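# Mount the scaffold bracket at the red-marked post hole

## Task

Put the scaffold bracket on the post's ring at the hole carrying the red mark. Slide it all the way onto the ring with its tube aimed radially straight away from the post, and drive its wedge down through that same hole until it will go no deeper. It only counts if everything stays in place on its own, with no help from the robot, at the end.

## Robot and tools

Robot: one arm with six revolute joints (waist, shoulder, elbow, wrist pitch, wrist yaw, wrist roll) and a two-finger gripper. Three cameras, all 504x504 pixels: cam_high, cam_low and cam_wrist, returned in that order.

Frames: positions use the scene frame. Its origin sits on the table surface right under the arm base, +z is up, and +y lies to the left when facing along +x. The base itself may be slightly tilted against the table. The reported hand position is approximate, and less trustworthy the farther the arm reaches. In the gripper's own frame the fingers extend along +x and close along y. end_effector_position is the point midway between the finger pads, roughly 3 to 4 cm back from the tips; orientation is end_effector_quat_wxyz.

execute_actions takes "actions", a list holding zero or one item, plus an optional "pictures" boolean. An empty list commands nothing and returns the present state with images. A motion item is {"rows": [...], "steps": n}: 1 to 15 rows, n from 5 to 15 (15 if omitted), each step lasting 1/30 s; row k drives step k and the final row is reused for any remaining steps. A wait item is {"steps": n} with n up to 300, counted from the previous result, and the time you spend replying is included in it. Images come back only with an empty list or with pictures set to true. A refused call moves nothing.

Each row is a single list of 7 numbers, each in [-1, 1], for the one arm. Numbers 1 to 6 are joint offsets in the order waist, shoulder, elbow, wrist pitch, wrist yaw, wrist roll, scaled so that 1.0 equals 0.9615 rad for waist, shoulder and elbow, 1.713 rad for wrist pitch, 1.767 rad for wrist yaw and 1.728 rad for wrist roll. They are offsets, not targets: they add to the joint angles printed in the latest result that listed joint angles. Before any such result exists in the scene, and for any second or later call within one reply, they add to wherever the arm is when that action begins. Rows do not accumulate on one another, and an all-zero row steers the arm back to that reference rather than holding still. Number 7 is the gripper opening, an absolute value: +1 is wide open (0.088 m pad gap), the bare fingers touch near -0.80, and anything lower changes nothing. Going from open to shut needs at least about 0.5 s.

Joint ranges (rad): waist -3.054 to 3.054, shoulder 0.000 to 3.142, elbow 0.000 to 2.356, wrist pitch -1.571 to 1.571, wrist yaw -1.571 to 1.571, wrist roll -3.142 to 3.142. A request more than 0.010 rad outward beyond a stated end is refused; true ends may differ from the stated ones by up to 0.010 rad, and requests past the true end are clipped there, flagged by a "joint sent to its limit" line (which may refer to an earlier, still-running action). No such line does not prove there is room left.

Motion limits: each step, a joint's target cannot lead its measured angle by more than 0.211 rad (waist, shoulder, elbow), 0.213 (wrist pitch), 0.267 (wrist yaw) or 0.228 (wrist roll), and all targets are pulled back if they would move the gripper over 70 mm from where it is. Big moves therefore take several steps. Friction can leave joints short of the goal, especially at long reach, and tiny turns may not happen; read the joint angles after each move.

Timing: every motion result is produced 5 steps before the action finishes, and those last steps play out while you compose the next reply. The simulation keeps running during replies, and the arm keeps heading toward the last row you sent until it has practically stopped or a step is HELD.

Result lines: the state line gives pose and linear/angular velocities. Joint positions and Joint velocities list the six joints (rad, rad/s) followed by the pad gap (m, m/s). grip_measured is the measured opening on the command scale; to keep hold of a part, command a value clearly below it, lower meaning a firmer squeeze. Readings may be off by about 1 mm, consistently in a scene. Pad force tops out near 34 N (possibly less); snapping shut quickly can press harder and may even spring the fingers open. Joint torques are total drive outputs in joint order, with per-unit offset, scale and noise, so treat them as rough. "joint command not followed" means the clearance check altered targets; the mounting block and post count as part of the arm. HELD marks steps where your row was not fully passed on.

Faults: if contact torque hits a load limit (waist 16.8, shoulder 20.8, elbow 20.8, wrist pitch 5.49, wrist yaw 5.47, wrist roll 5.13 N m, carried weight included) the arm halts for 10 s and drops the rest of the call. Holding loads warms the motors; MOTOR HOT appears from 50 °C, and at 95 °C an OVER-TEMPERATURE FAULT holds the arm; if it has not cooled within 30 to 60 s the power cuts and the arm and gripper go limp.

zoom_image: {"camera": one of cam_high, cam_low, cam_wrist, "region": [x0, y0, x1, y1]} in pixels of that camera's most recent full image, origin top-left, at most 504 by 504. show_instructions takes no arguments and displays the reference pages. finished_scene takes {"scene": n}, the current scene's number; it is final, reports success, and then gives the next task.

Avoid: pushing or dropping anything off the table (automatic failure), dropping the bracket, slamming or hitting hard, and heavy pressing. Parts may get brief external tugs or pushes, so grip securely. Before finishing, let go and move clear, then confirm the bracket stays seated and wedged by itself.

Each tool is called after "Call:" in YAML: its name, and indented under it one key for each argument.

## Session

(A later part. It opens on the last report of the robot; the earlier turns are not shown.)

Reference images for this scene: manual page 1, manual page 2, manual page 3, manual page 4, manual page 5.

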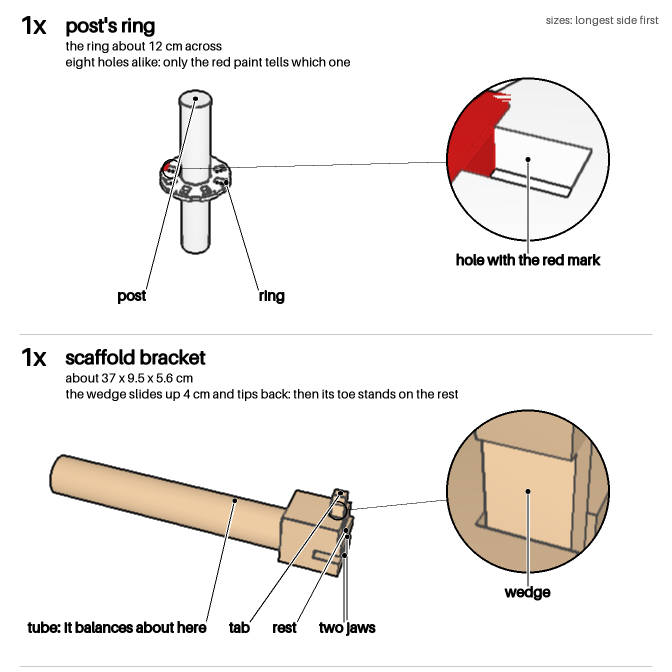

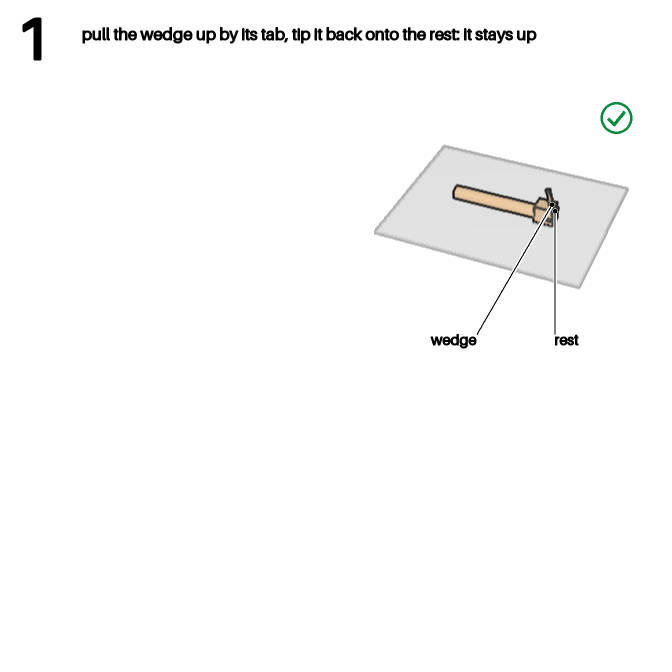

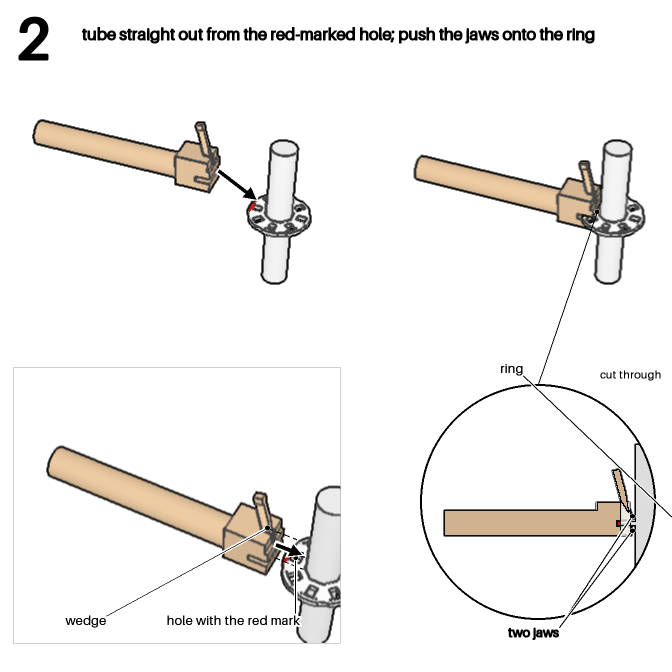

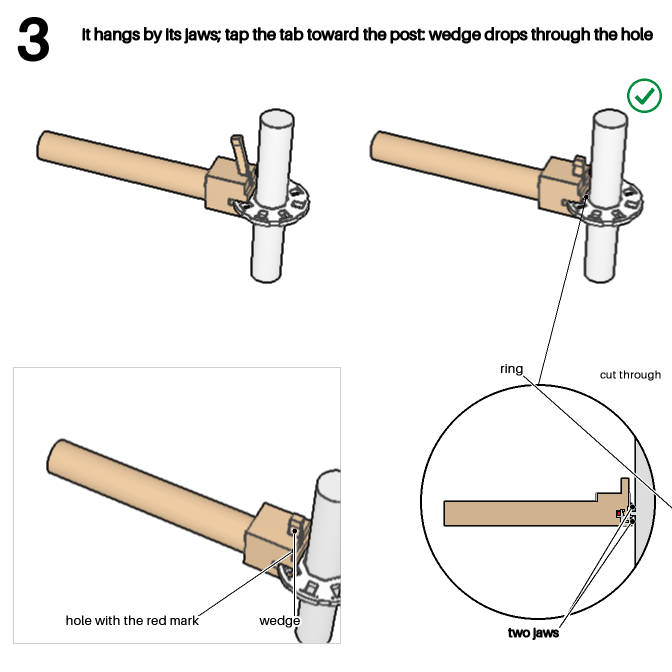

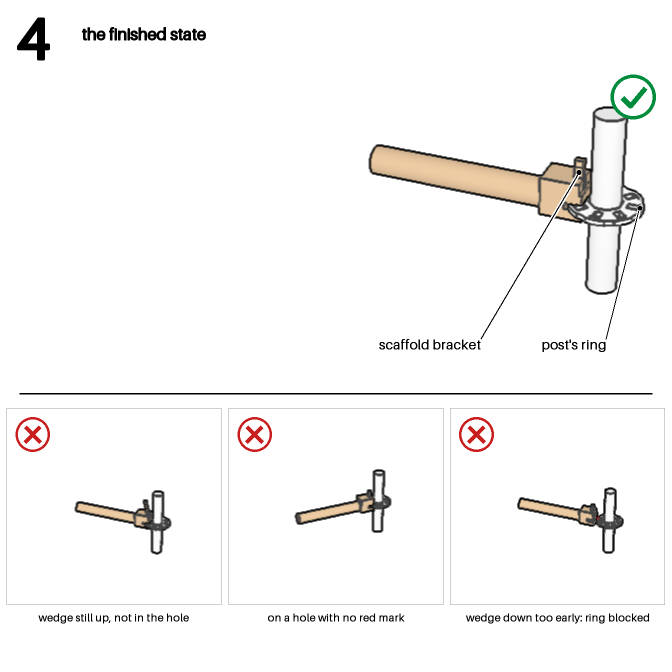

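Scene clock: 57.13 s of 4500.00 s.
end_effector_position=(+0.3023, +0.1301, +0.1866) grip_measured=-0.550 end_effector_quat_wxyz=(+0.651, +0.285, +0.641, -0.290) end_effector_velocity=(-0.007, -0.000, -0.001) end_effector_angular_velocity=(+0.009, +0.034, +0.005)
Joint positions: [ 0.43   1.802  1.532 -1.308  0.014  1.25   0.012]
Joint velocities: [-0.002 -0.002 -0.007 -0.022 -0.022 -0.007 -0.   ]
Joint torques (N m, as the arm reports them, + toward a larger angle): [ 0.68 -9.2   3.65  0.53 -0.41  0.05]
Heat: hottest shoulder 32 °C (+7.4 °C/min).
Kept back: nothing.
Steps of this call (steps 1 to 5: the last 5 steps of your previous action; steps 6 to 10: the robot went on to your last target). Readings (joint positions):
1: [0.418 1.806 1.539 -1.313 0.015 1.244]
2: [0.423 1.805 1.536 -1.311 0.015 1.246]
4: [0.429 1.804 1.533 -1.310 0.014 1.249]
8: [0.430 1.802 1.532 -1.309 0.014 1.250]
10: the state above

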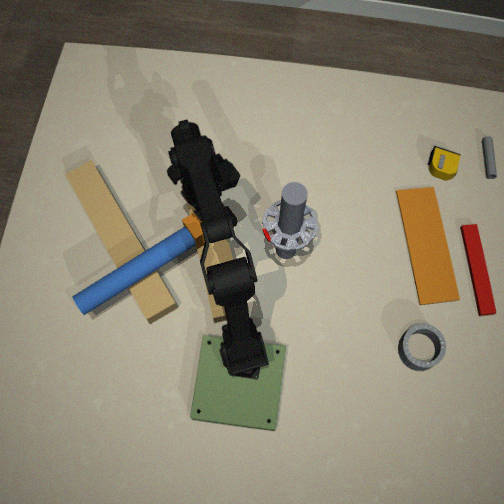

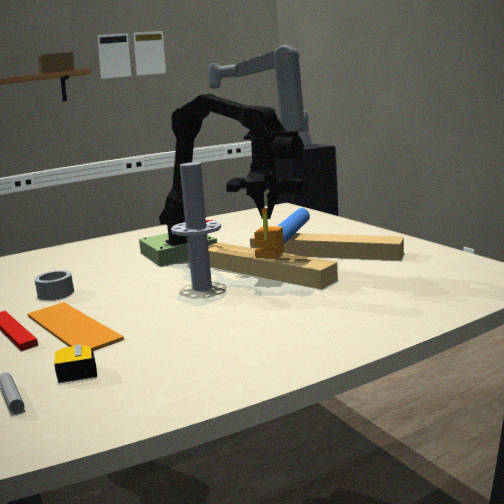

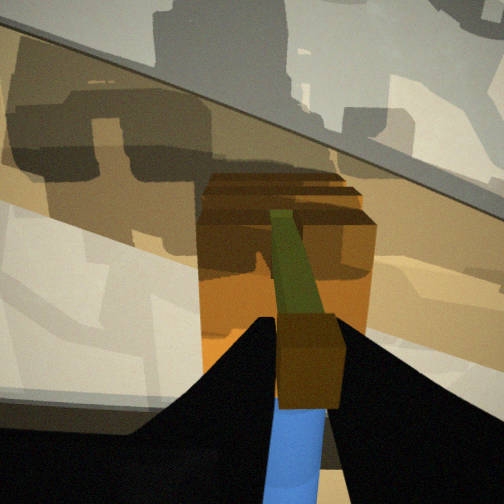

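Call:
execute_actions:
  actions:
    - {"rows":[[0,0,-0.012,0.007,0,0,-0.6],[0,0,-0.012,0.007,0,0,-0.6],[0,0,-0.024,0.014,0,0,-0.6]],"steps":10}

Call:
execute_actions:
  actions:
    - {"steps":8}
  pictures: true

Call:
zoom_image:
  camera: "cam_low"
  region: [200, 170, 320, 290]

Scene clock: 57.70 s of 4500.00 s.
end_effector_position=(+0.3024, +0.1303, +0.1837) grip_measured=-0.550 end_effector_quat_wxyz=(+0.651, +0.286, +0.641, -0.289) end_effector_velocity=(+0.001, +0.001, -0.021) end_effector_angular_velocity=(+0.012, -0.008, +0.005)
Joint positions: [ 0.43   1.802  1.52  -1.296  0.014  1.251  0.012]
Joint velocities: [-0.002 -0.002 -0.085  0.095 -0.007 -0.007 -0.   ]
Joint torques (N m, as the arm reports them, + toward a larger angle): [-0.07 -8.17  4.08  0.82 -0.04 -0.03]
Heat: hottest shoulder 32 °C (+7.3 °C/min).
Steps of this call (steps 1 to 12: the robot went on to your last target; steps 13 to 17: the first 5 steps of this action). Readings (joint positions):
13: [0.430 1.802 1.531 -1.308 0.014 1.251]
14: [0.430 1.802 1.530 -1.307 0.014 1.251]
16: [0.430 1.802 1.523 -1.300 0.014 1.251]
17: the state above

Scene clock: 57.97 s of 4500.00 s.
end_effector_position=(+0.3025, +0.1303, +0.1825) grip_measured=-0.550 end_effector_quat_wxyz=(+0.651, +0.286, +0.640, -0.289) end_effector_velocity=(+0.000, -0.001, -0.001) end_effector_angular_velocity=(+0.008, +0.001, +0.000)
Joint positions: [ 0.43   1.802  1.515 -1.291  0.014  1.251  0.012]
Joint velocities: [-0.007 -0.002 -0.007  0.007 -0.007 -0.007 -0.   ]
Joint torques (N m, as the arm reports them, + toward a larger angle): [-0.08 -8.12  4.    0.89  0.01 -0.04]
Heat: hottest shoulder 32 °C (+7.2 °C/min).
Kept back: nothing.
Steps of this call (steps 1 to 5: the last 5 steps of your previous action; steps 6 to 8: the robot went on to your last target). Readings (joint positions):
1: [0.430 1.802 1.518 -1.293 0.014 1.251]
2: [0.430 1.802 1.517 -1.292 0.014 1.251]
4: [0.430 1.802 1.515 -1.291 0.014 1.251]
8: the state above

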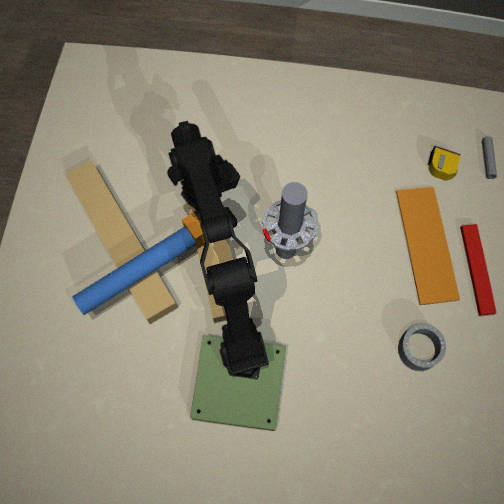

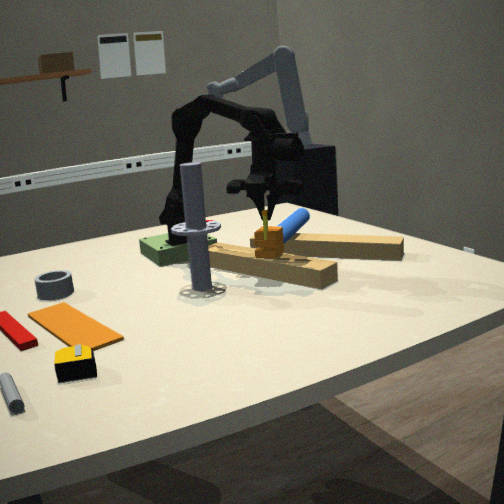

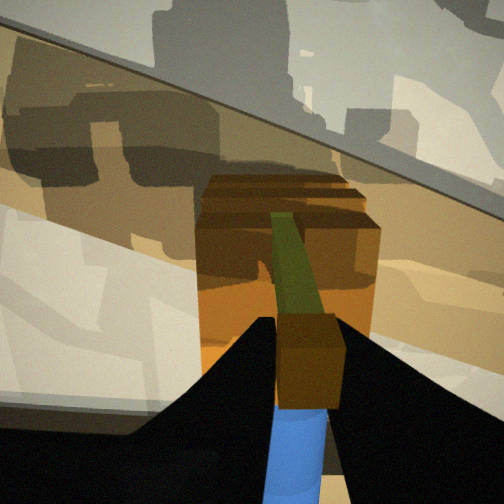

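Region (200, 170, 320, 290) of cam_low's 504x504 image, scaled by 4.200, with more detail than that image has.

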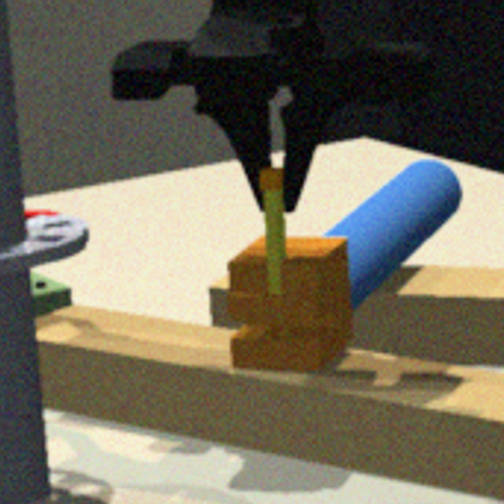

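Call:
execute_actions:
  actions:
    - {"rows":[[0.012,-0.006,-0.012,0.004,0,0.007,-0.6],[0.012,-0.006,-0.012,0.004,0,0.007,-0.6],[0.024,-0.012,-0.025,0.008,0,0.014,-0.6],[0.024,-0.012,-0.025,0.008,0,0.014,-0.6],[0.036,-0.018,-0.04,0.013,0,0.02,-0.6]],"steps":12}

Call:
execute_actions:
  actions:
    - {"steps":10}
  pictures: true

Call:
zoom_image:
  camera: "cam_low"
  region: [200, 170, 320, 290]

Scene clock: 58.53 s of 4500.00 s.
end_effector_position=(+0.2993, +0.1340, +0.1784) grip_measured=-0.550 end_effector_quat_wxyz=(+0.653, +0.286, +0.637, -0.294) end_effector_velocity=(-0.036, +0.023, -0.008) end_effector_angular_velocity=(-0.019, +0.057, +0.039)
Joint positions: [ 0.448  1.797  1.493 -1.273  0.024  1.277  0.012]
Joint velocities: [ 0.105 -0.037 -0.076 -0.022 -0.007  0.066 -0.   ]
Joint torques (N m, as the arm reports them, + toward a larger angle): [ 0.72 -9.24  3.72  0.57 -0.38  0.05]
Heat: hottest shoulder 32 °C (+7.2 °C/min).
Steps of this call (steps 1 to 10: the robot went on to your last target; steps 11 to 17: the first 7 steps of this action). Readings (joint positions):
11: [0.430 1.802 1.514 -1.290 0.015 1.251]
12: [0.431 1.802 1.513 -1.289 0.016 1.253]
14: [0.436 1.801 1.507 -1.283 0.022 1.260]
17: the state above

Scene clock: 58.87 s of 4500.00 s.
end_effector_position=(+0.2975, +0.1362, +0.1783) grip_measured=-0.550 end_effector_quat_wxyz=(+0.653, +0.286, +0.637, -0.293) end_effector_velocity=(-0.005, -0.003, +0.000) end_effector_angular_velocity=(-0.016, +0.017, +0.010)
Joint positions: [ 0.456  1.793  1.488 -1.27   0.023  1.283  0.012]
Joint velocities: [ 0.002 -0.002 -0.002 -0.022  0.007 -0.007  0.   ]
Joint torques (N m, as the arm reports them, + toward a larger angle): [ 0.78 -9.11  3.59  0.61 -0.37  0.06]
Heat: hottest shoulder 32 °C (+7.1 °C/min).
Kept back: nothing.
Steps of this call (steps 1 to 5: the last 5 steps of your previous action; steps 6 to 10: the robot went on to your last target). Readings (joint positions):
1: [0.451 1.796 1.491 -1.272 0.023 1.280]
2: [0.454 1.795 1.490 -1.271 0.023 1.281]
4: [0.456 1.794 1.489 -1.271 0.023 1.282]
8: [0.456 1.793 1.488 -1.270 0.023 1.283]
10: the state above

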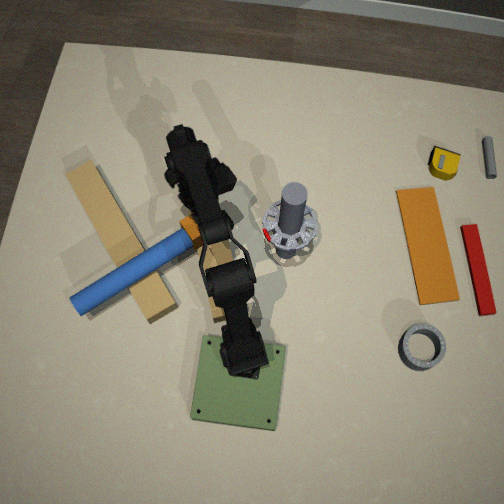

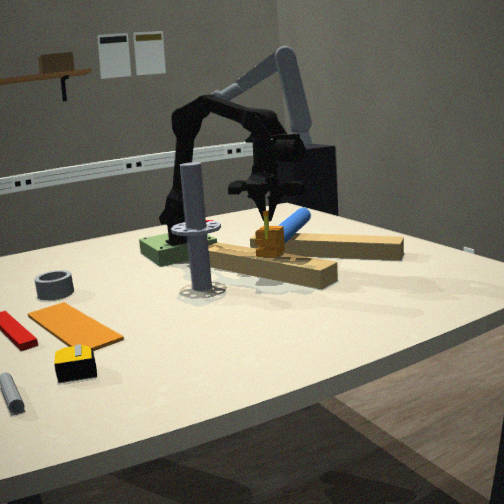

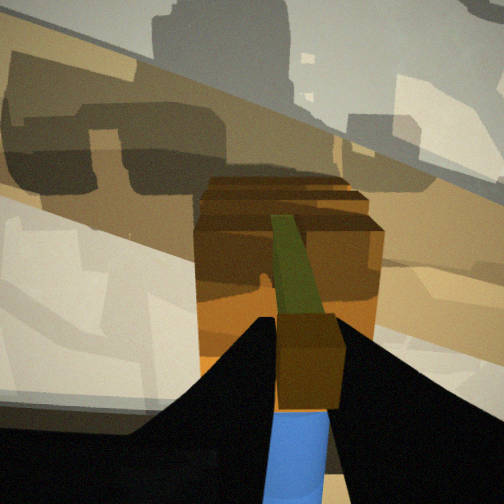

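Region (200, 170, 320, 290) of cam_low's 504x504 image, scaled by 4.200, with more detail than that image has.

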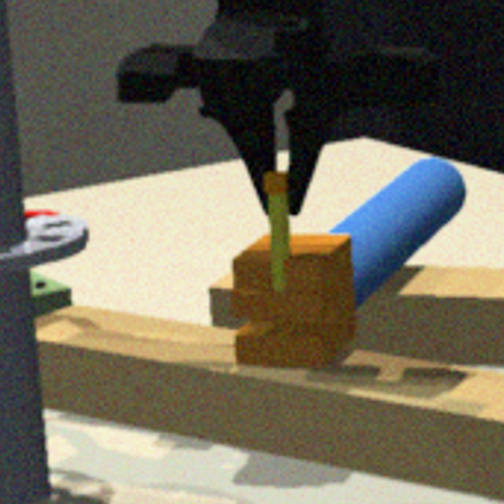

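Call:
execute_actions:
  actions:
    - {"rows":[[0,0,-0.012,0.007,0,0,-0.6],[0,0,-0.012,0.007,0,0,-0.6],[0,0,-0.012,0.007,0,0,-0.6],[0,0,-0.012,0.007,0,0,-0.5],[0,0,-0.012,0.007,0,0,-0.4],[0,0,-0.012,0.007,0,0,-0.2],[0,0,-0.012,0.007,0,0,0.0]],"steps":15}

Call:
execute_actions:
  actions:
    - {"steps":10}
  pictures: true

Call:
zoom_image:
  camera: "cam_low"
  region: [200, 170, 320, 290]

Scene clock: 59.50 s of 4500.00 s.
end_effector_position=(+0.2986, +0.1367, +0.1773) grip_measured=-0.091 end_effector_quat_wxyz=(+0.655, +0.288, +0.635, -0.291) end_effector_velocity=(-0.005, -0.002, +0.000) end_effector_angular_velocity=(-0.003, +0.023, +0.020)
Joint positions: [ 0.456  1.793  1.484 -1.26   0.023  1.283  0.035]
Joint velocities: [-0.002 -0.002 -0.002 -0.022 -0.007 -0.022  0.052]
Joint torques (N m, as the arm reports them, + toward a larger angle): [-0.06 -8.    3.87  0.68  0.01 -0.01]
Heat: hottest shoulder 32 °C (+7.1 °C/min).
Steps of this call (steps 1 to 9: the robot went on to your last target; steps 10 to 19: the first 10 steps of this action). Readings (joint positions):
10: [0.456 1.793 1.487 -1.270 0.023 1.283]
11: [0.456 1.793 1.487 -1.269 0.023 1.283]
13: [0.456 1.793 1.486 -1.268 0.023 1.283]
17: [0.456 1.793 1.484 -1.260 0.023 1.283]
19: the state above

Scene clock: 59.83 s of 4500.00 s.
end_effector_position=(+0.2986, +0.1367, +0.1773) grip_measured=-0.002 end_effector_quat_wxyz=(+0.655, +0.288, +0.635, -0.291) end_effector_velocity=(-0.002, -0.001, +0.000) end_effector_angular_velocity=(+0.003, +0.010, +0.005)
Joint positions: [ 0.456  1.793  1.484 -1.26   0.023  1.283  0.039]
Joint velocities: [-0.002 -0.002 -0.002 -0.007 -0.007 -0.007  0.001]
Joint torques (N m, as the arm reports them, + toward a larger angle): [-0.01 -8.11  3.9   0.7   0.01 -0.02]
Heat: hottest shoulder 32 °C (+7.0 °C/min).
Kept back: nothing.
Steps of this call (steps 1 to 5: the last 5 steps of your previous action; steps 6 to 10: the robot went on to your last target). Readings (joint positions):
1: [0.456 1.793 1.484 -1.260 0.023 1.283]
2: [0.456 1.793 1.484 -1.260 0.023 1.283]
4: [0.456 1.793 1.484 -1.260 0.023 1.283]
8: [0.456 1.793 1.484 -1.260 0.023 1.283]
10: the state above

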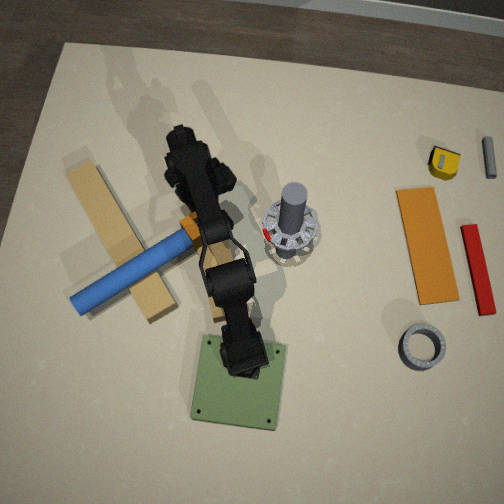

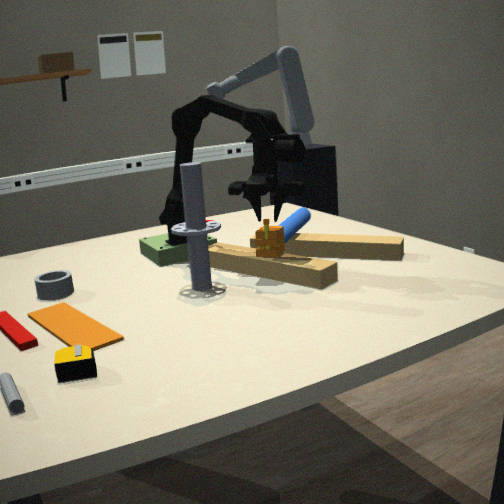

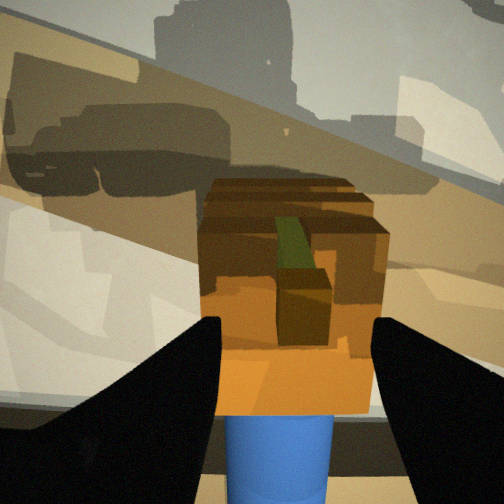

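Region (200, 170, 320, 290) of cam_low's 504x504 image, scaled by 4.200, with more detail than that image has.

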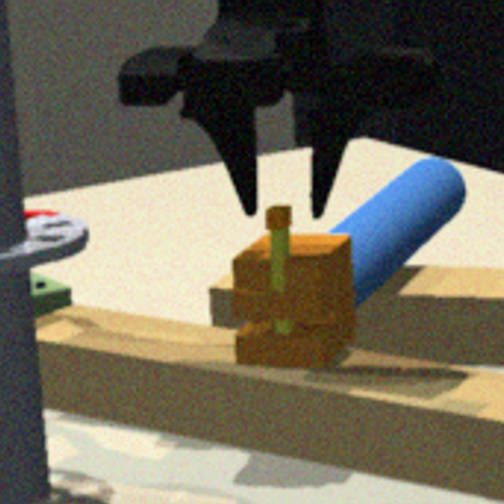

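Call:
execute_actions:
  actions:
    - {"rows":[[0,0.022,-0.057,0.035,-0.013,0,0.0]],"steps":14}

Call:
execute_actions:
  actions:
    - {"steps":10}
  pictures: true

Call:
zoom_image:
  camera: "cam_low"
  region: [200, 170, 320, 290]

Scene clock: 61.67 s of 4500.00 s.
end_effector_position=(+0.2980, +0.1395, +0.1605) grip_measured=+0.000 end_effector_quat_wxyz=(+0.648, +0.290, +0.643, -0.289) end_effector_velocity=(-0.002, +0.004, -0.001) end_effector_angular_velocity=(+0.021, +0.007, -0.005)
Joint positions: [ 0.456  1.808  1.436 -1.206  0.004  1.283  0.039]
Joint velocities: [ 0.002 -0.002 -0.007  0.007 -0.022  0.007 -0.   ]
Joint torques (N m, as the arm reports them, + toward a larger angle): [-0.06 -7.49  4.09  0.74 -0.15 -0.01]
Heat: hottest shoulder 32 °C (+7.0 °C/min).
Steps of this call (steps 1 to 15: the robot went on to your last target; steps 16 to 46: nothing new was sent; steps 47 to 55: the first 9 steps of this action). Readings (joint positions):
47: [0.456 1.793 1.476 -1.249 0.021 1.283]
48: [0.456 1.793 1.467 -1.232 0.015 1.283]
50: [0.456 1.799 1.452 -1.217 0.009 1.283]
54: [0.456 1.808 1.436 -1.207 0.004 1.283]
55: the state above

Scene clock: 62.00 s of 4500.00 s.
end_effector_position=(+0.2983, +0.1399, +0.1604) grip_measured=+0.000 end_effector_quat_wxyz=(+0.648, +0.291, +0.642, -0.288) end_effector_velocity=(-0.002, -0.001, +0.002) end_effector_angular_velocity=(+0.006, +0.005, +0.005)
Joint positions: [ 0.456  1.808  1.436 -1.204  0.003  1.283  0.039]
Joint velocities: [-0.002 -0.007 -0.002 -0.007 -0.007 -0.007 -0.   ]
Joint torques (N m, as the arm reports them, + toward a larger angle): [-0.07 -7.5   3.92  0.69 -0.18 -0.01]
Heat: hottest shoulder 32 °C (+7.0 °C/min).
Kept back: nothing.
Steps of this call (steps 1 to 5: the last 5 steps of your previous action; steps 6 to 10: the robot went on to your last target). Readings (joint positions):
1: [0.456 1.808 1.436 -1.205 0.004 1.283]
2: [0.456 1.808 1.436 -1.204 0.004 1.283]
4: [0.456 1.808 1.436 -1.204 0.003 1.283]
8: [0.456 1.808 1.436 -1.204 0.003 1.283]
10: the state above

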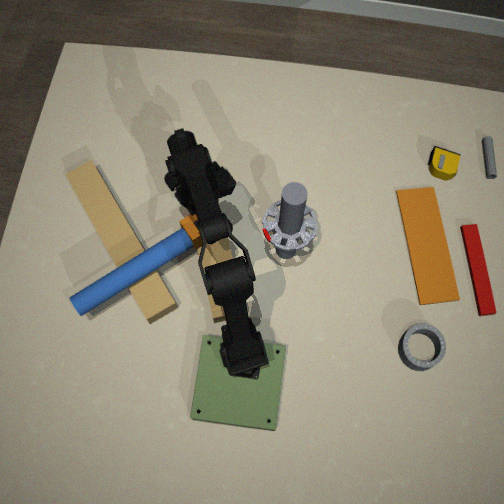

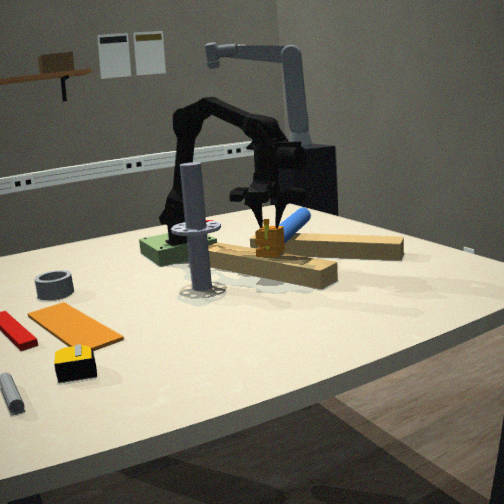

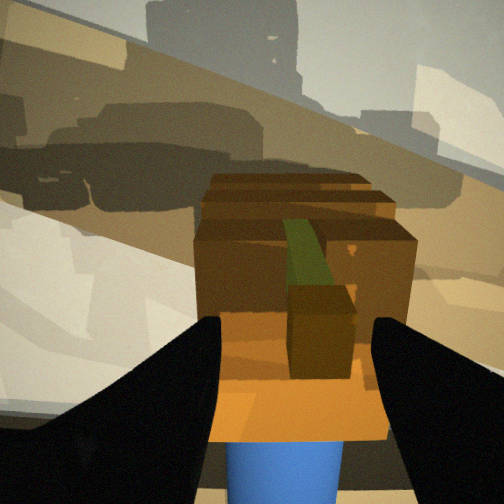

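Region (200, 170, 320, 290) of cam_low's 504x504 image, scaled by 4.200, with more detail than that image has.

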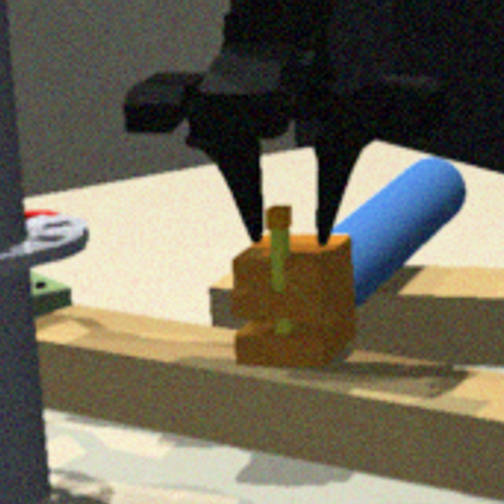

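Call:
execute_actions:
  actions:
    - {"rows":[[0,0,0,0,0,0,-0.3],[0,0,0,0,0,0,-0.5],[0,0,0,0,0,0,-0.7],[0,0,0,0,0,0,-0.85]],"steps":14}

Call:
execute_actions:
  actions:
    - {"rows":[[0,-0.005,0.02,-0.014,0,0,-0.85],[0,-0.01,0.04,-0.028,0,0,-0.85],[0,-0.015,0.06,-0.042,0,0,-0.85],[0,-0.02,0.08,-0.056,0,0,-0.85],[0,-0.024,0.10,-0.068,0,0,-0.85],[0,-0.026,0.115,-0.072,0,0,-0.85]],"steps":15}

Call:
execute_actions:
  actions:
    - {"steps":10}
  pictures: true

Call:
zoom_image:
  camera: "cam_low"
  region: [200, 170, 320, 290]

Scene clock: 62.70 s of 4500.00 s.
end_effector_position=(+0.2980, +0.1395, +0.1604) grip_measured=-0.544 end_effector_quat_wxyz=(+0.647, +0.290, +0.643, -0.289) end_effector_velocity=(-0.002, -0.001, +0.000) end_effector_angular_velocity=(+0.003, +0.010, +0.005)
Joint positions: [ 0.456  1.808  1.436 -1.206  0.003  1.283  0.012]
Joint velocities: [-0.002 -0.002 -0.002 -0.007 -0.007 -0.007 -0.   ]
Joint torques (N m, as the arm reports them, + toward a larger angle): [-0.05 -8.12  4.55  0.67 -0.02 -0.01]
Heat: hottest shoulder 32 °C (+7.0 °C/min).
Steps of this call (steps 1 to 12: the robot went on to your last target; steps 13 to 21: the first 9 steps of this action). Readings (joint positions):
13: [0.456 1.808 1.436 -1.204 0.003 1.283]
14: [0.456 1.808 1.436 -1.204 0.003 1.283]
16: [0.456 1.808 1.436 -1.204 0.003 1.283]
20: [0.456 1.808 1.436 -1.206 0.003 1.283]
21: the state above

Scene clock: 63.20 s of 4500.00 s.
end_effector_position=(+0.2950, +0.1381, +0.1906) grip_measured=-0.544 end_effector_quat_wxyz=(+0.647, +0.290, +0.643, -0.289) end_effector_velocity=(-0.003, -0.001, +0.033) end_effector_angular_velocity=(+0.018, -0.021, +0.020)
Joint positions: [ 0.456  1.789  1.532 -1.322  0.003  1.284  0.012]
Joint velocities: [-0.002 -0.037  0.085 -0.095 -0.007 -0.022 -0.   ]
Joint torques (N m, as the arm reports them, + toward a larger angle): [-0.03 -8.24  5.23  0.54 -0.01 -0.03]
Heat: hottest shoulder 32 °C (+6.1 °C/min).
Steps of this call (steps 1 to 5: the last 5 steps of your previous action; steps 6 to 15: the first 10 steps of this action, its rows measured from where the robot was after step 5). Readings (joint positions):
5: [0.456 1.808 1.436 -1.206 0.003 1.283]
6: [0.456 1.808 1.437 -1.207 0.003 1.283]
7: [0.456 1.809 1.442 -1.212 0.003 1.284]
9: [0.456 1.808 1.466 -1.244 0.003 1.286]
13: [0.456 1.795 1.522 -1.311 0.003 1.285]
15: the state above

Scene clock: 63.53 s of 4500.00 s.
end_effector_position=(+0.2952, +0.1382, +0.1921) grip_measured=-0.544 end_effector_quat_wxyz=(+0.648, +0.291, +0.642, -0.289) end_effector_velocity=(-0.001, -0.003, +0.000) end_effector_angular_velocity=(-0.010, +0.004, +0.005)
Joint positions: [ 0.456  1.788  1.537 -1.326  0.003  1.284  0.012]
Joint velocities: [-0.002 -0.002 -0.002 -0.007  0.007 -0.007 -0.   ]
Joint torques (N m, as the arm reports them, + toward a larger angle): [-0.02 -8.56  5.55  0.22 -0.02 -0.01]
Heat: hottest shoulder 32 °C (+6.0 °C/min).
Kept back: nothing.
Steps of this call (steps 1 to 5: the last 5 steps of your previous action; steps 6 to 10: the robot went on to your last target). Readings (joint positions):
1: [0.456 1.788 1.534 -1.323 0.003 1.284]
2: [0.456 1.788 1.535 -1.324 0.003 1.284]
4: [0.456 1.788 1.535 -1.324 0.003 1.284]
8: [0.456 1.788 1.536 -1.325 0.003 1.284]
10: the state above

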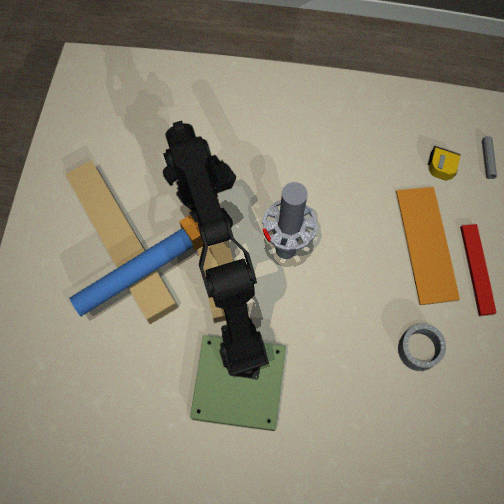

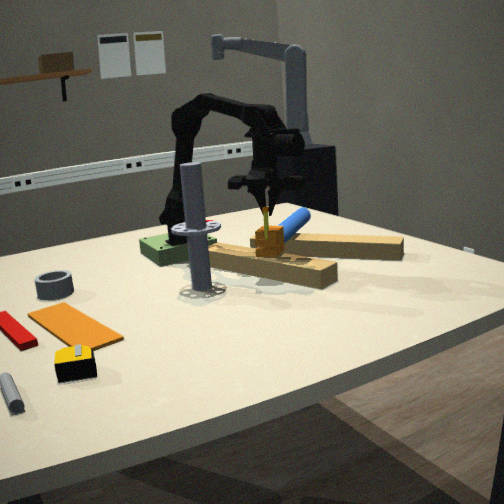

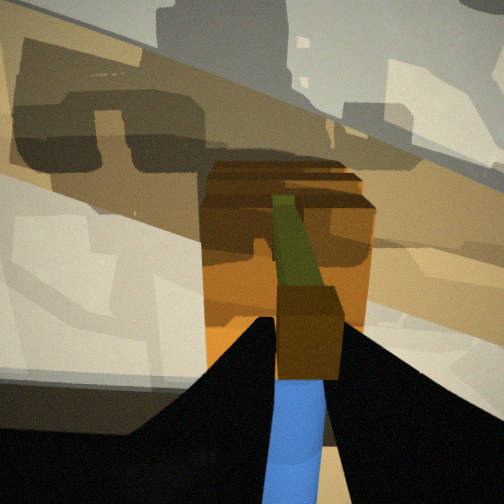

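Region (200, 170, 320, 290) of cam_low's 504x504 image, scaled by 4.200, with more detail than that image has.

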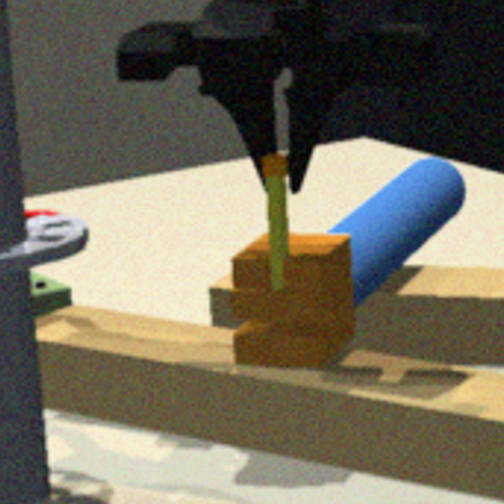

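Call:
execute_actions:
  actions:
    - {"rows":[[0.015,-0.007,-0.009,0.006,0.013,0.009,-0.85],[0.03,-0.014,-0.018,0.012,0.026,0.017,-0.85],[0.045,-0.021,-0.027,0.018,0.039,0.026,-0.85],[0.06,-0.028,-0.036,0.024,0.052,0.034,-0.85],[0.077,-0.036,-0.046,0.03,0.064,0.043,-0.85]],"steps":14}

Call:
execute_actions:
  actions:
    - {"steps":10}
  pictures: true

Call:
zoom_image:
  camera: "cam_low"
  region: [200, 170, 320, 290]

Scene clock: 64.20 s of 4500.00 s.
end_effector_position=(+0.2932, +0.1445, +0.1905) grip_measured=-0.544 end_effector_quat_wxyz=(+0.682, +0.275, +0.607, -0.301) end_effector_velocity=(-0.002, +0.002, -0.000) end_effector_angular_velocity=(-0.062, -0.082, -0.003)
Joint positions: [ 0.522  1.768  1.502 -1.284  0.105  1.346  0.012]
Joint velocities: [ 0.051 -0.037 -0.051  0.051  0.095  0.051 -0.   ]
Joint torques (N m, as the arm reports them, + toward a larger angle): [ 0.18 -9.28  4.1   0.9   0.14  0.16]
Heat: hottest shoulder 32 °C (+6.1 °C/min).
Steps of this call (steps 1 to 11: the robot went on to your last target; steps 12 to 20: the first 9 steps of this action). Readings (joint positions):
12: [0.457 1.788 1.537 -1.326 0.005 1.285]
13: [0.461 1.788 1.536 -1.325 0.011 1.289]
15: [0.482 1.782 1.525 -1.313 0.042 1.310]
19: [0.520 1.769 1.504 -1.286 0.100 1.342]
20: the state above

Scene clock: 64.53 s of 4500.00 s.
end_effector_position=(+0.2931, +0.1446, +0.1904) grip_measured=-0.544 end_effector_quat_wxyz=(+0.684, +0.275, +0.604, -0.303) end_effector_velocity=(-0.002, -0.001, -0.000) end_effector_angular_velocity=(+0.002, +0.011, +0.005)
Joint positions: [ 0.527  1.765  1.498 -1.28   0.113  1.352  0.012]
Joint velocities: [-0.002 -0.002 -0.002 -0.007 -0.007 -0.007  0.   ]
Joint torques (N m, as the arm reports them, + toward a larger angle): [ 0.34 -9.19  4.19  0.97  0.21  0.15]
Heat: hottest shoulder 33 °C (+7.1 °C/min).
Kept back: nothing.
Steps of this call (steps 1 to 5: the last 5 steps of your previous action; steps 6 to 10: the robot went on to your last target). Readings (joint positions):
1: [0.524 1.767 1.501 -1.283 0.107 1.347]
2: [0.525 1.766 1.500 -1.282 0.109 1.348]
4: [0.525 1.765 1.499 -1.281 0.111 1.350]
8: [0.527 1.765 1.498 -1.280 0.113 1.351]
10: the state above

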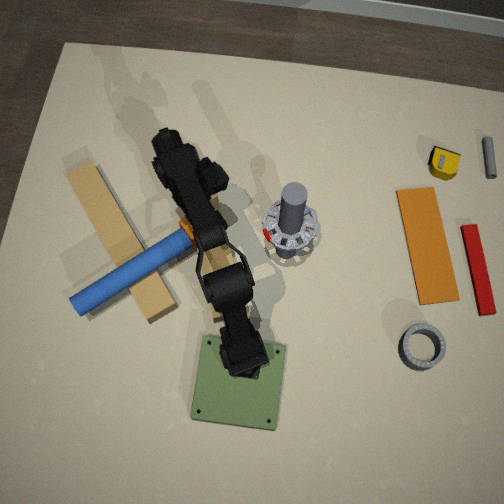

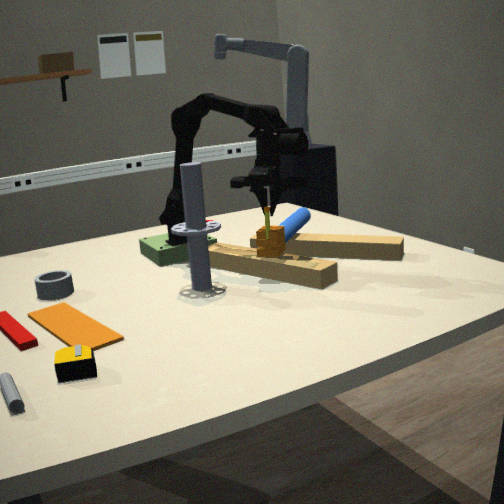

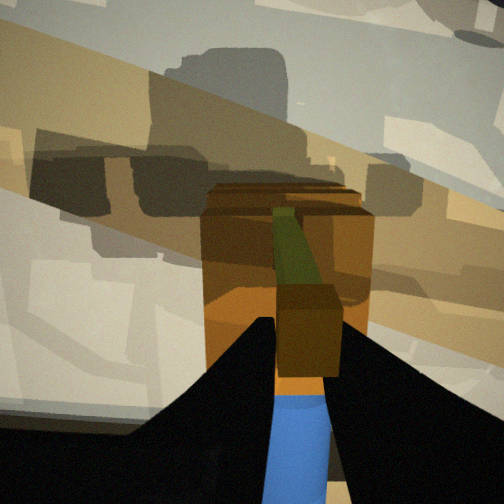

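Region (200, 170, 320, 290) of cam_low's 504x504 image, scaled by 4.200, with more detail than that image has.

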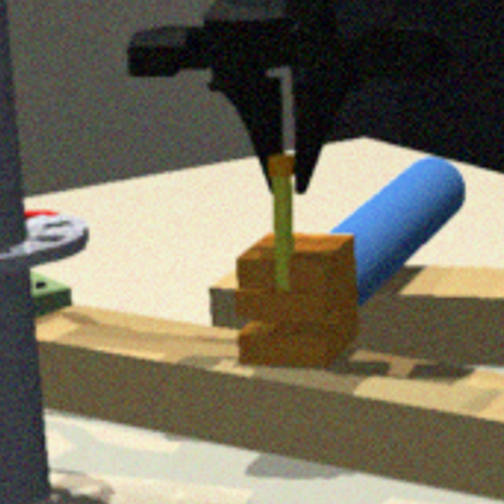

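Call:
execute_actions:
  actions:
    - {"rows":[[0.015,-0.007,-0.009,0.006,0.013,0.009,-0.85],[0.03,-0.014,-0.018,0.012,0.026,0.017,-0.85],[0.045,-0.021,-0.027,0.018,0.039,0.026,-0.85],[0.06,-0.028,-0.036,0.024,0.052,0.034,-0.85],[0.077,-0.036,-0.05,0.03,0.064,0.043,-0.85]],"steps":14}

Call:
execute_actions:
  actions:
    - {"steps":10}
  pictures: true

Call:
zoom_image:
  camera: "cam_low"
  region: [200, 170, 320, 290]

Scene clock: 65.10 s of 4500.00 s.
end_effector_position=(+0.2909, +0.1507, +0.1898) grip_measured=-0.544 end_effector_quat_wxyz=(+0.716, +0.265, +0.565, -0.312) end_effector_velocity=(-0.011, +0.014, -0.002) end_effector_angular_velocity=(-0.066, -0.070, +0.039)
Joint positions: [ 0.591  1.744  1.46  -1.238  0.214  1.415  0.012]
Joint velocities: [ 0.095 -0.027 -0.051  0.037  0.095  0.051 -0.   ]
Joint torques (N m, as the arm reports them, + toward a larger angle): [ 0.08 -9.03  4.14  0.97  0.28  0.15]
Heat: hottest shoulder 33 °C (+7.1 °C/min).
Steps of this call (steps 1 to 8: the robot went on to your last target; steps 9 to 17: the first 9 steps of this action). Readings (joint positions):
9: [0.528 1.765 1.497 -1.279 0.116 1.354]
10: [0.532 1.764 1.495 -1.277 0.124 1.360]
12: [0.551 1.758 1.484 -1.266 0.158 1.379]
16: [0.587 1.745 1.462 -1.240 0.210 1.412]
17: the state above

Scene clock: 65.43 s of 4500.00 s.
end_effector_position=(+0.2906, +0.1510, +0.1897) grip_measured=-0.544 end_effector_quat_wxyz=(+0.719, +0.265, +0.561, -0.313) end_effector_velocity=(-0.002, -0.001, -0.000) end_effector_angular_velocity=(+0.001, +0.011, +0.005)
Joint positions: [ 0.597  1.742  1.455 -1.234  0.223  1.421  0.012]
Joint velocities: [-0.002 -0.002 -0.002 -0.007 -0.007 -0.007 -0.   ]
Joint torques (N m, as the arm reports them, + toward a larger angle): [ 0.32 -9.03  4.13  0.98  0.32  0.15]
Heat: hottest shoulder 33 °C (+7.1 °C/min).
Kept back: nothing.
Steps of this call (steps 1 to 5: the last 5 steps of your previous action; steps 6 to 10: the robot went on to your last target). Readings (joint positions):
1: [0.594 1.743 1.458 -1.237 0.217 1.417]
2: [0.595 1.743 1.457 -1.236 0.219 1.418]
4: [0.596 1.742 1.456 -1.235 0.220 1.419]
8: [0.596 1.742 1.455 -1.234 0.222 1.420]
10: the state above

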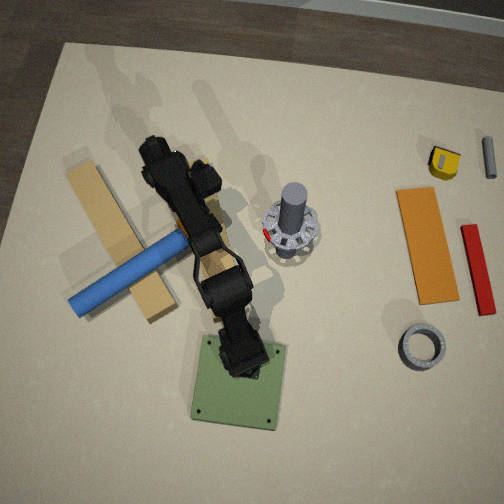

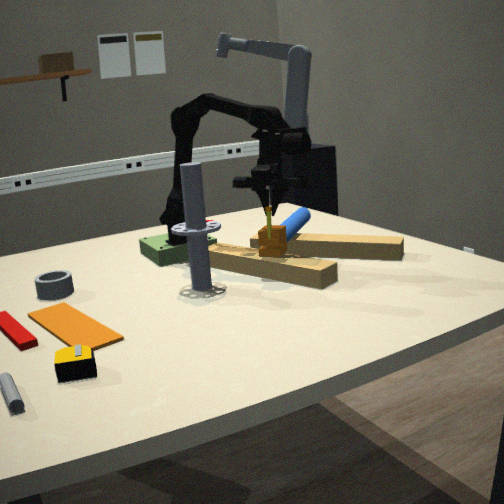

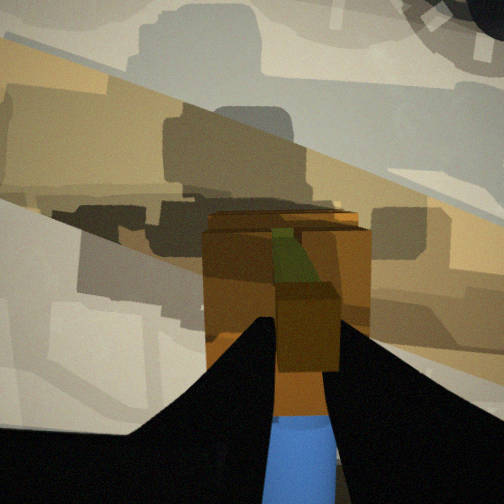

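Region (200, 170, 320, 290) of cam_low's 504x504 image, scaled by 4.200, with more detail than that image has.

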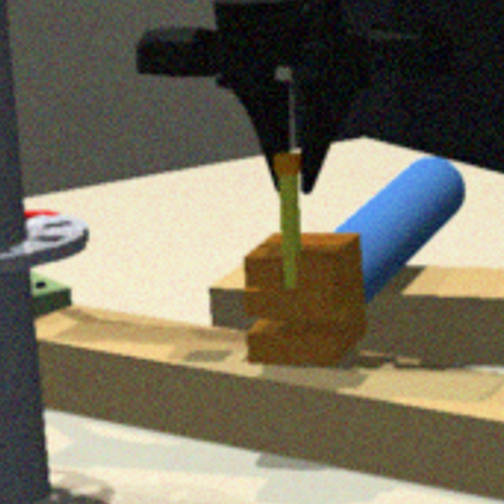

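Call:
execute_actions:
  actions:
    - {"rows":[[0,0,-0.012,0.007,0,0,-0.85],[0,0,-0.024,0.014,0,0,-0.85]],"steps":10}

Call:
execute_actions:
  actions:
    - {"steps":8}
  pictures: true

Call:
zoom_image:
  camera: "cam_low"
  region: [200, 170, 320, 290]

Scene clock: 65.93 s of 4500.00 s.
end_effector_position=(+0.2908, +0.1510, +0.1882) grip_measured=-0.543 end_effector_quat_wxyz=(+0.720, +0.265, +0.560, -0.313) end_effector_velocity=(+0.009, +0.004, -0.003) end_effector_angular_velocity=(+0.030, -0.035, +0.015)
Joint positions: [ 0.597  1.741  1.448 -1.225  0.224  1.421  0.012]
Joint velocities: [-0.007 -0.002 -0.017  0.066 -0.007 -0.022  0.   ]
Joint torques (N m, as the arm reports them, + toward a larger angle): [-0.15 -7.63  3.28  1.37  0.14  0.02]
Heat: hottest shoulder 33 °C (+7.0 °C/min).
Steps of this call (steps 1 to 10: the robot went on to your last target; steps 11 to 15: the first 5 steps of this action). Readings (joint positions):
11: [0.597 1.742 1.454 -1.233 0.224 1.421]
12: [0.597 1.742 1.452 -1.232 0.224 1.421]
14: [0.597 1.741 1.449 -1.228 0.224 1.421]
15: the state above

Scene clock: 66.20 s of 4500.00 s.
end_effector_position=(+0.2915, +0.1515, +0.1867) grip_measured=-0.544 end_effector_quat_wxyz=(+0.721, +0.266, +0.559, -0.311) end_effector_velocity=(+0.002, +0.001, -0.016) end_effector_angular_velocity=(+0.014, -0.009, +0.005)
Joint positions: [ 0.597  1.741  1.442 -1.215  0.224  1.42   0.012]
Joint velocities: [-0.002 -0.002 -0.066  0.081 -0.007 -0.007 -0.   ]
Joint torques (N m, as the arm reports them, + toward a larger angle): [-0.11 -7.57  4.19  0.89  0.1   0.  ]
Heat: hottest shoulder 33 °C (+6.1 °C/min).
Kept back: nothing.
Steps of this call (steps 1 to 5: the last 5 steps of your previous action; steps 6 to 8: the robot went on to your last target). Readings (joint positions):
1: [0.597 1.741 1.447 -1.224 0.224 1.421]
2: [0.597 1.741 1.447 -1.223 0.224 1.421]
4: [0.597 1.741 1.446 -1.222 0.224 1.420]
8: the state above

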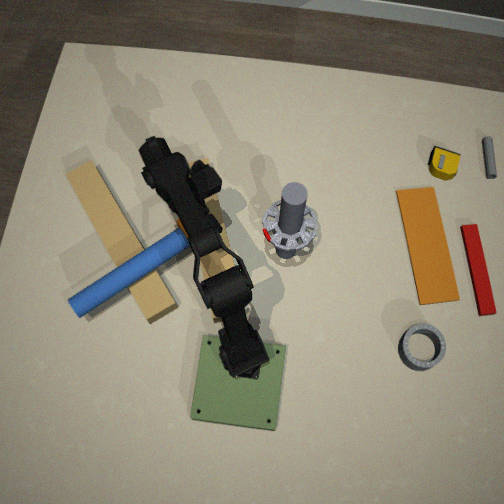

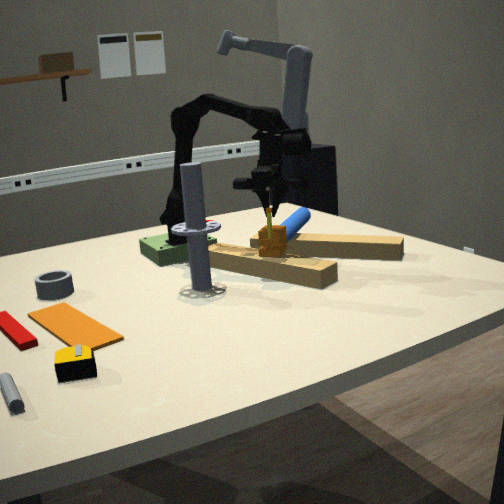

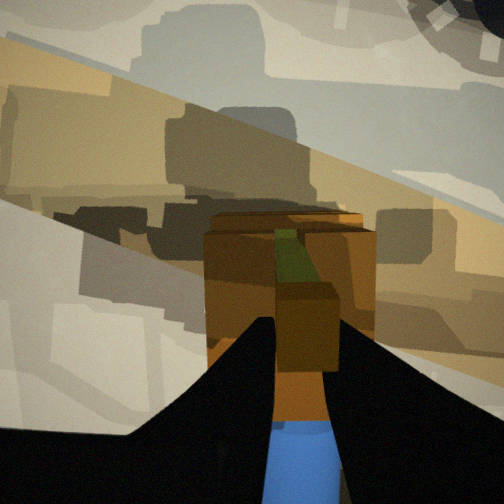

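Region (200, 170, 320, 290) of cam_low's 504x504 image, scaled by 4.200, with more detail than that image has.

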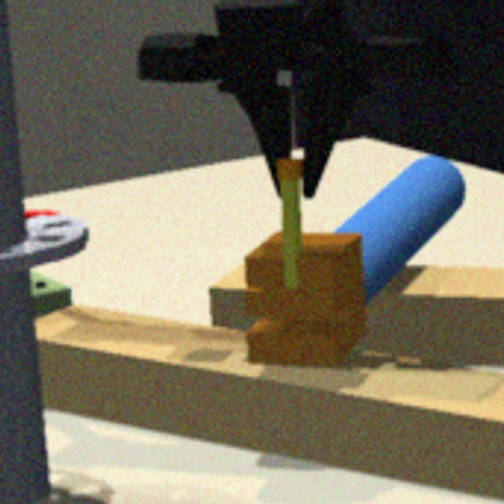

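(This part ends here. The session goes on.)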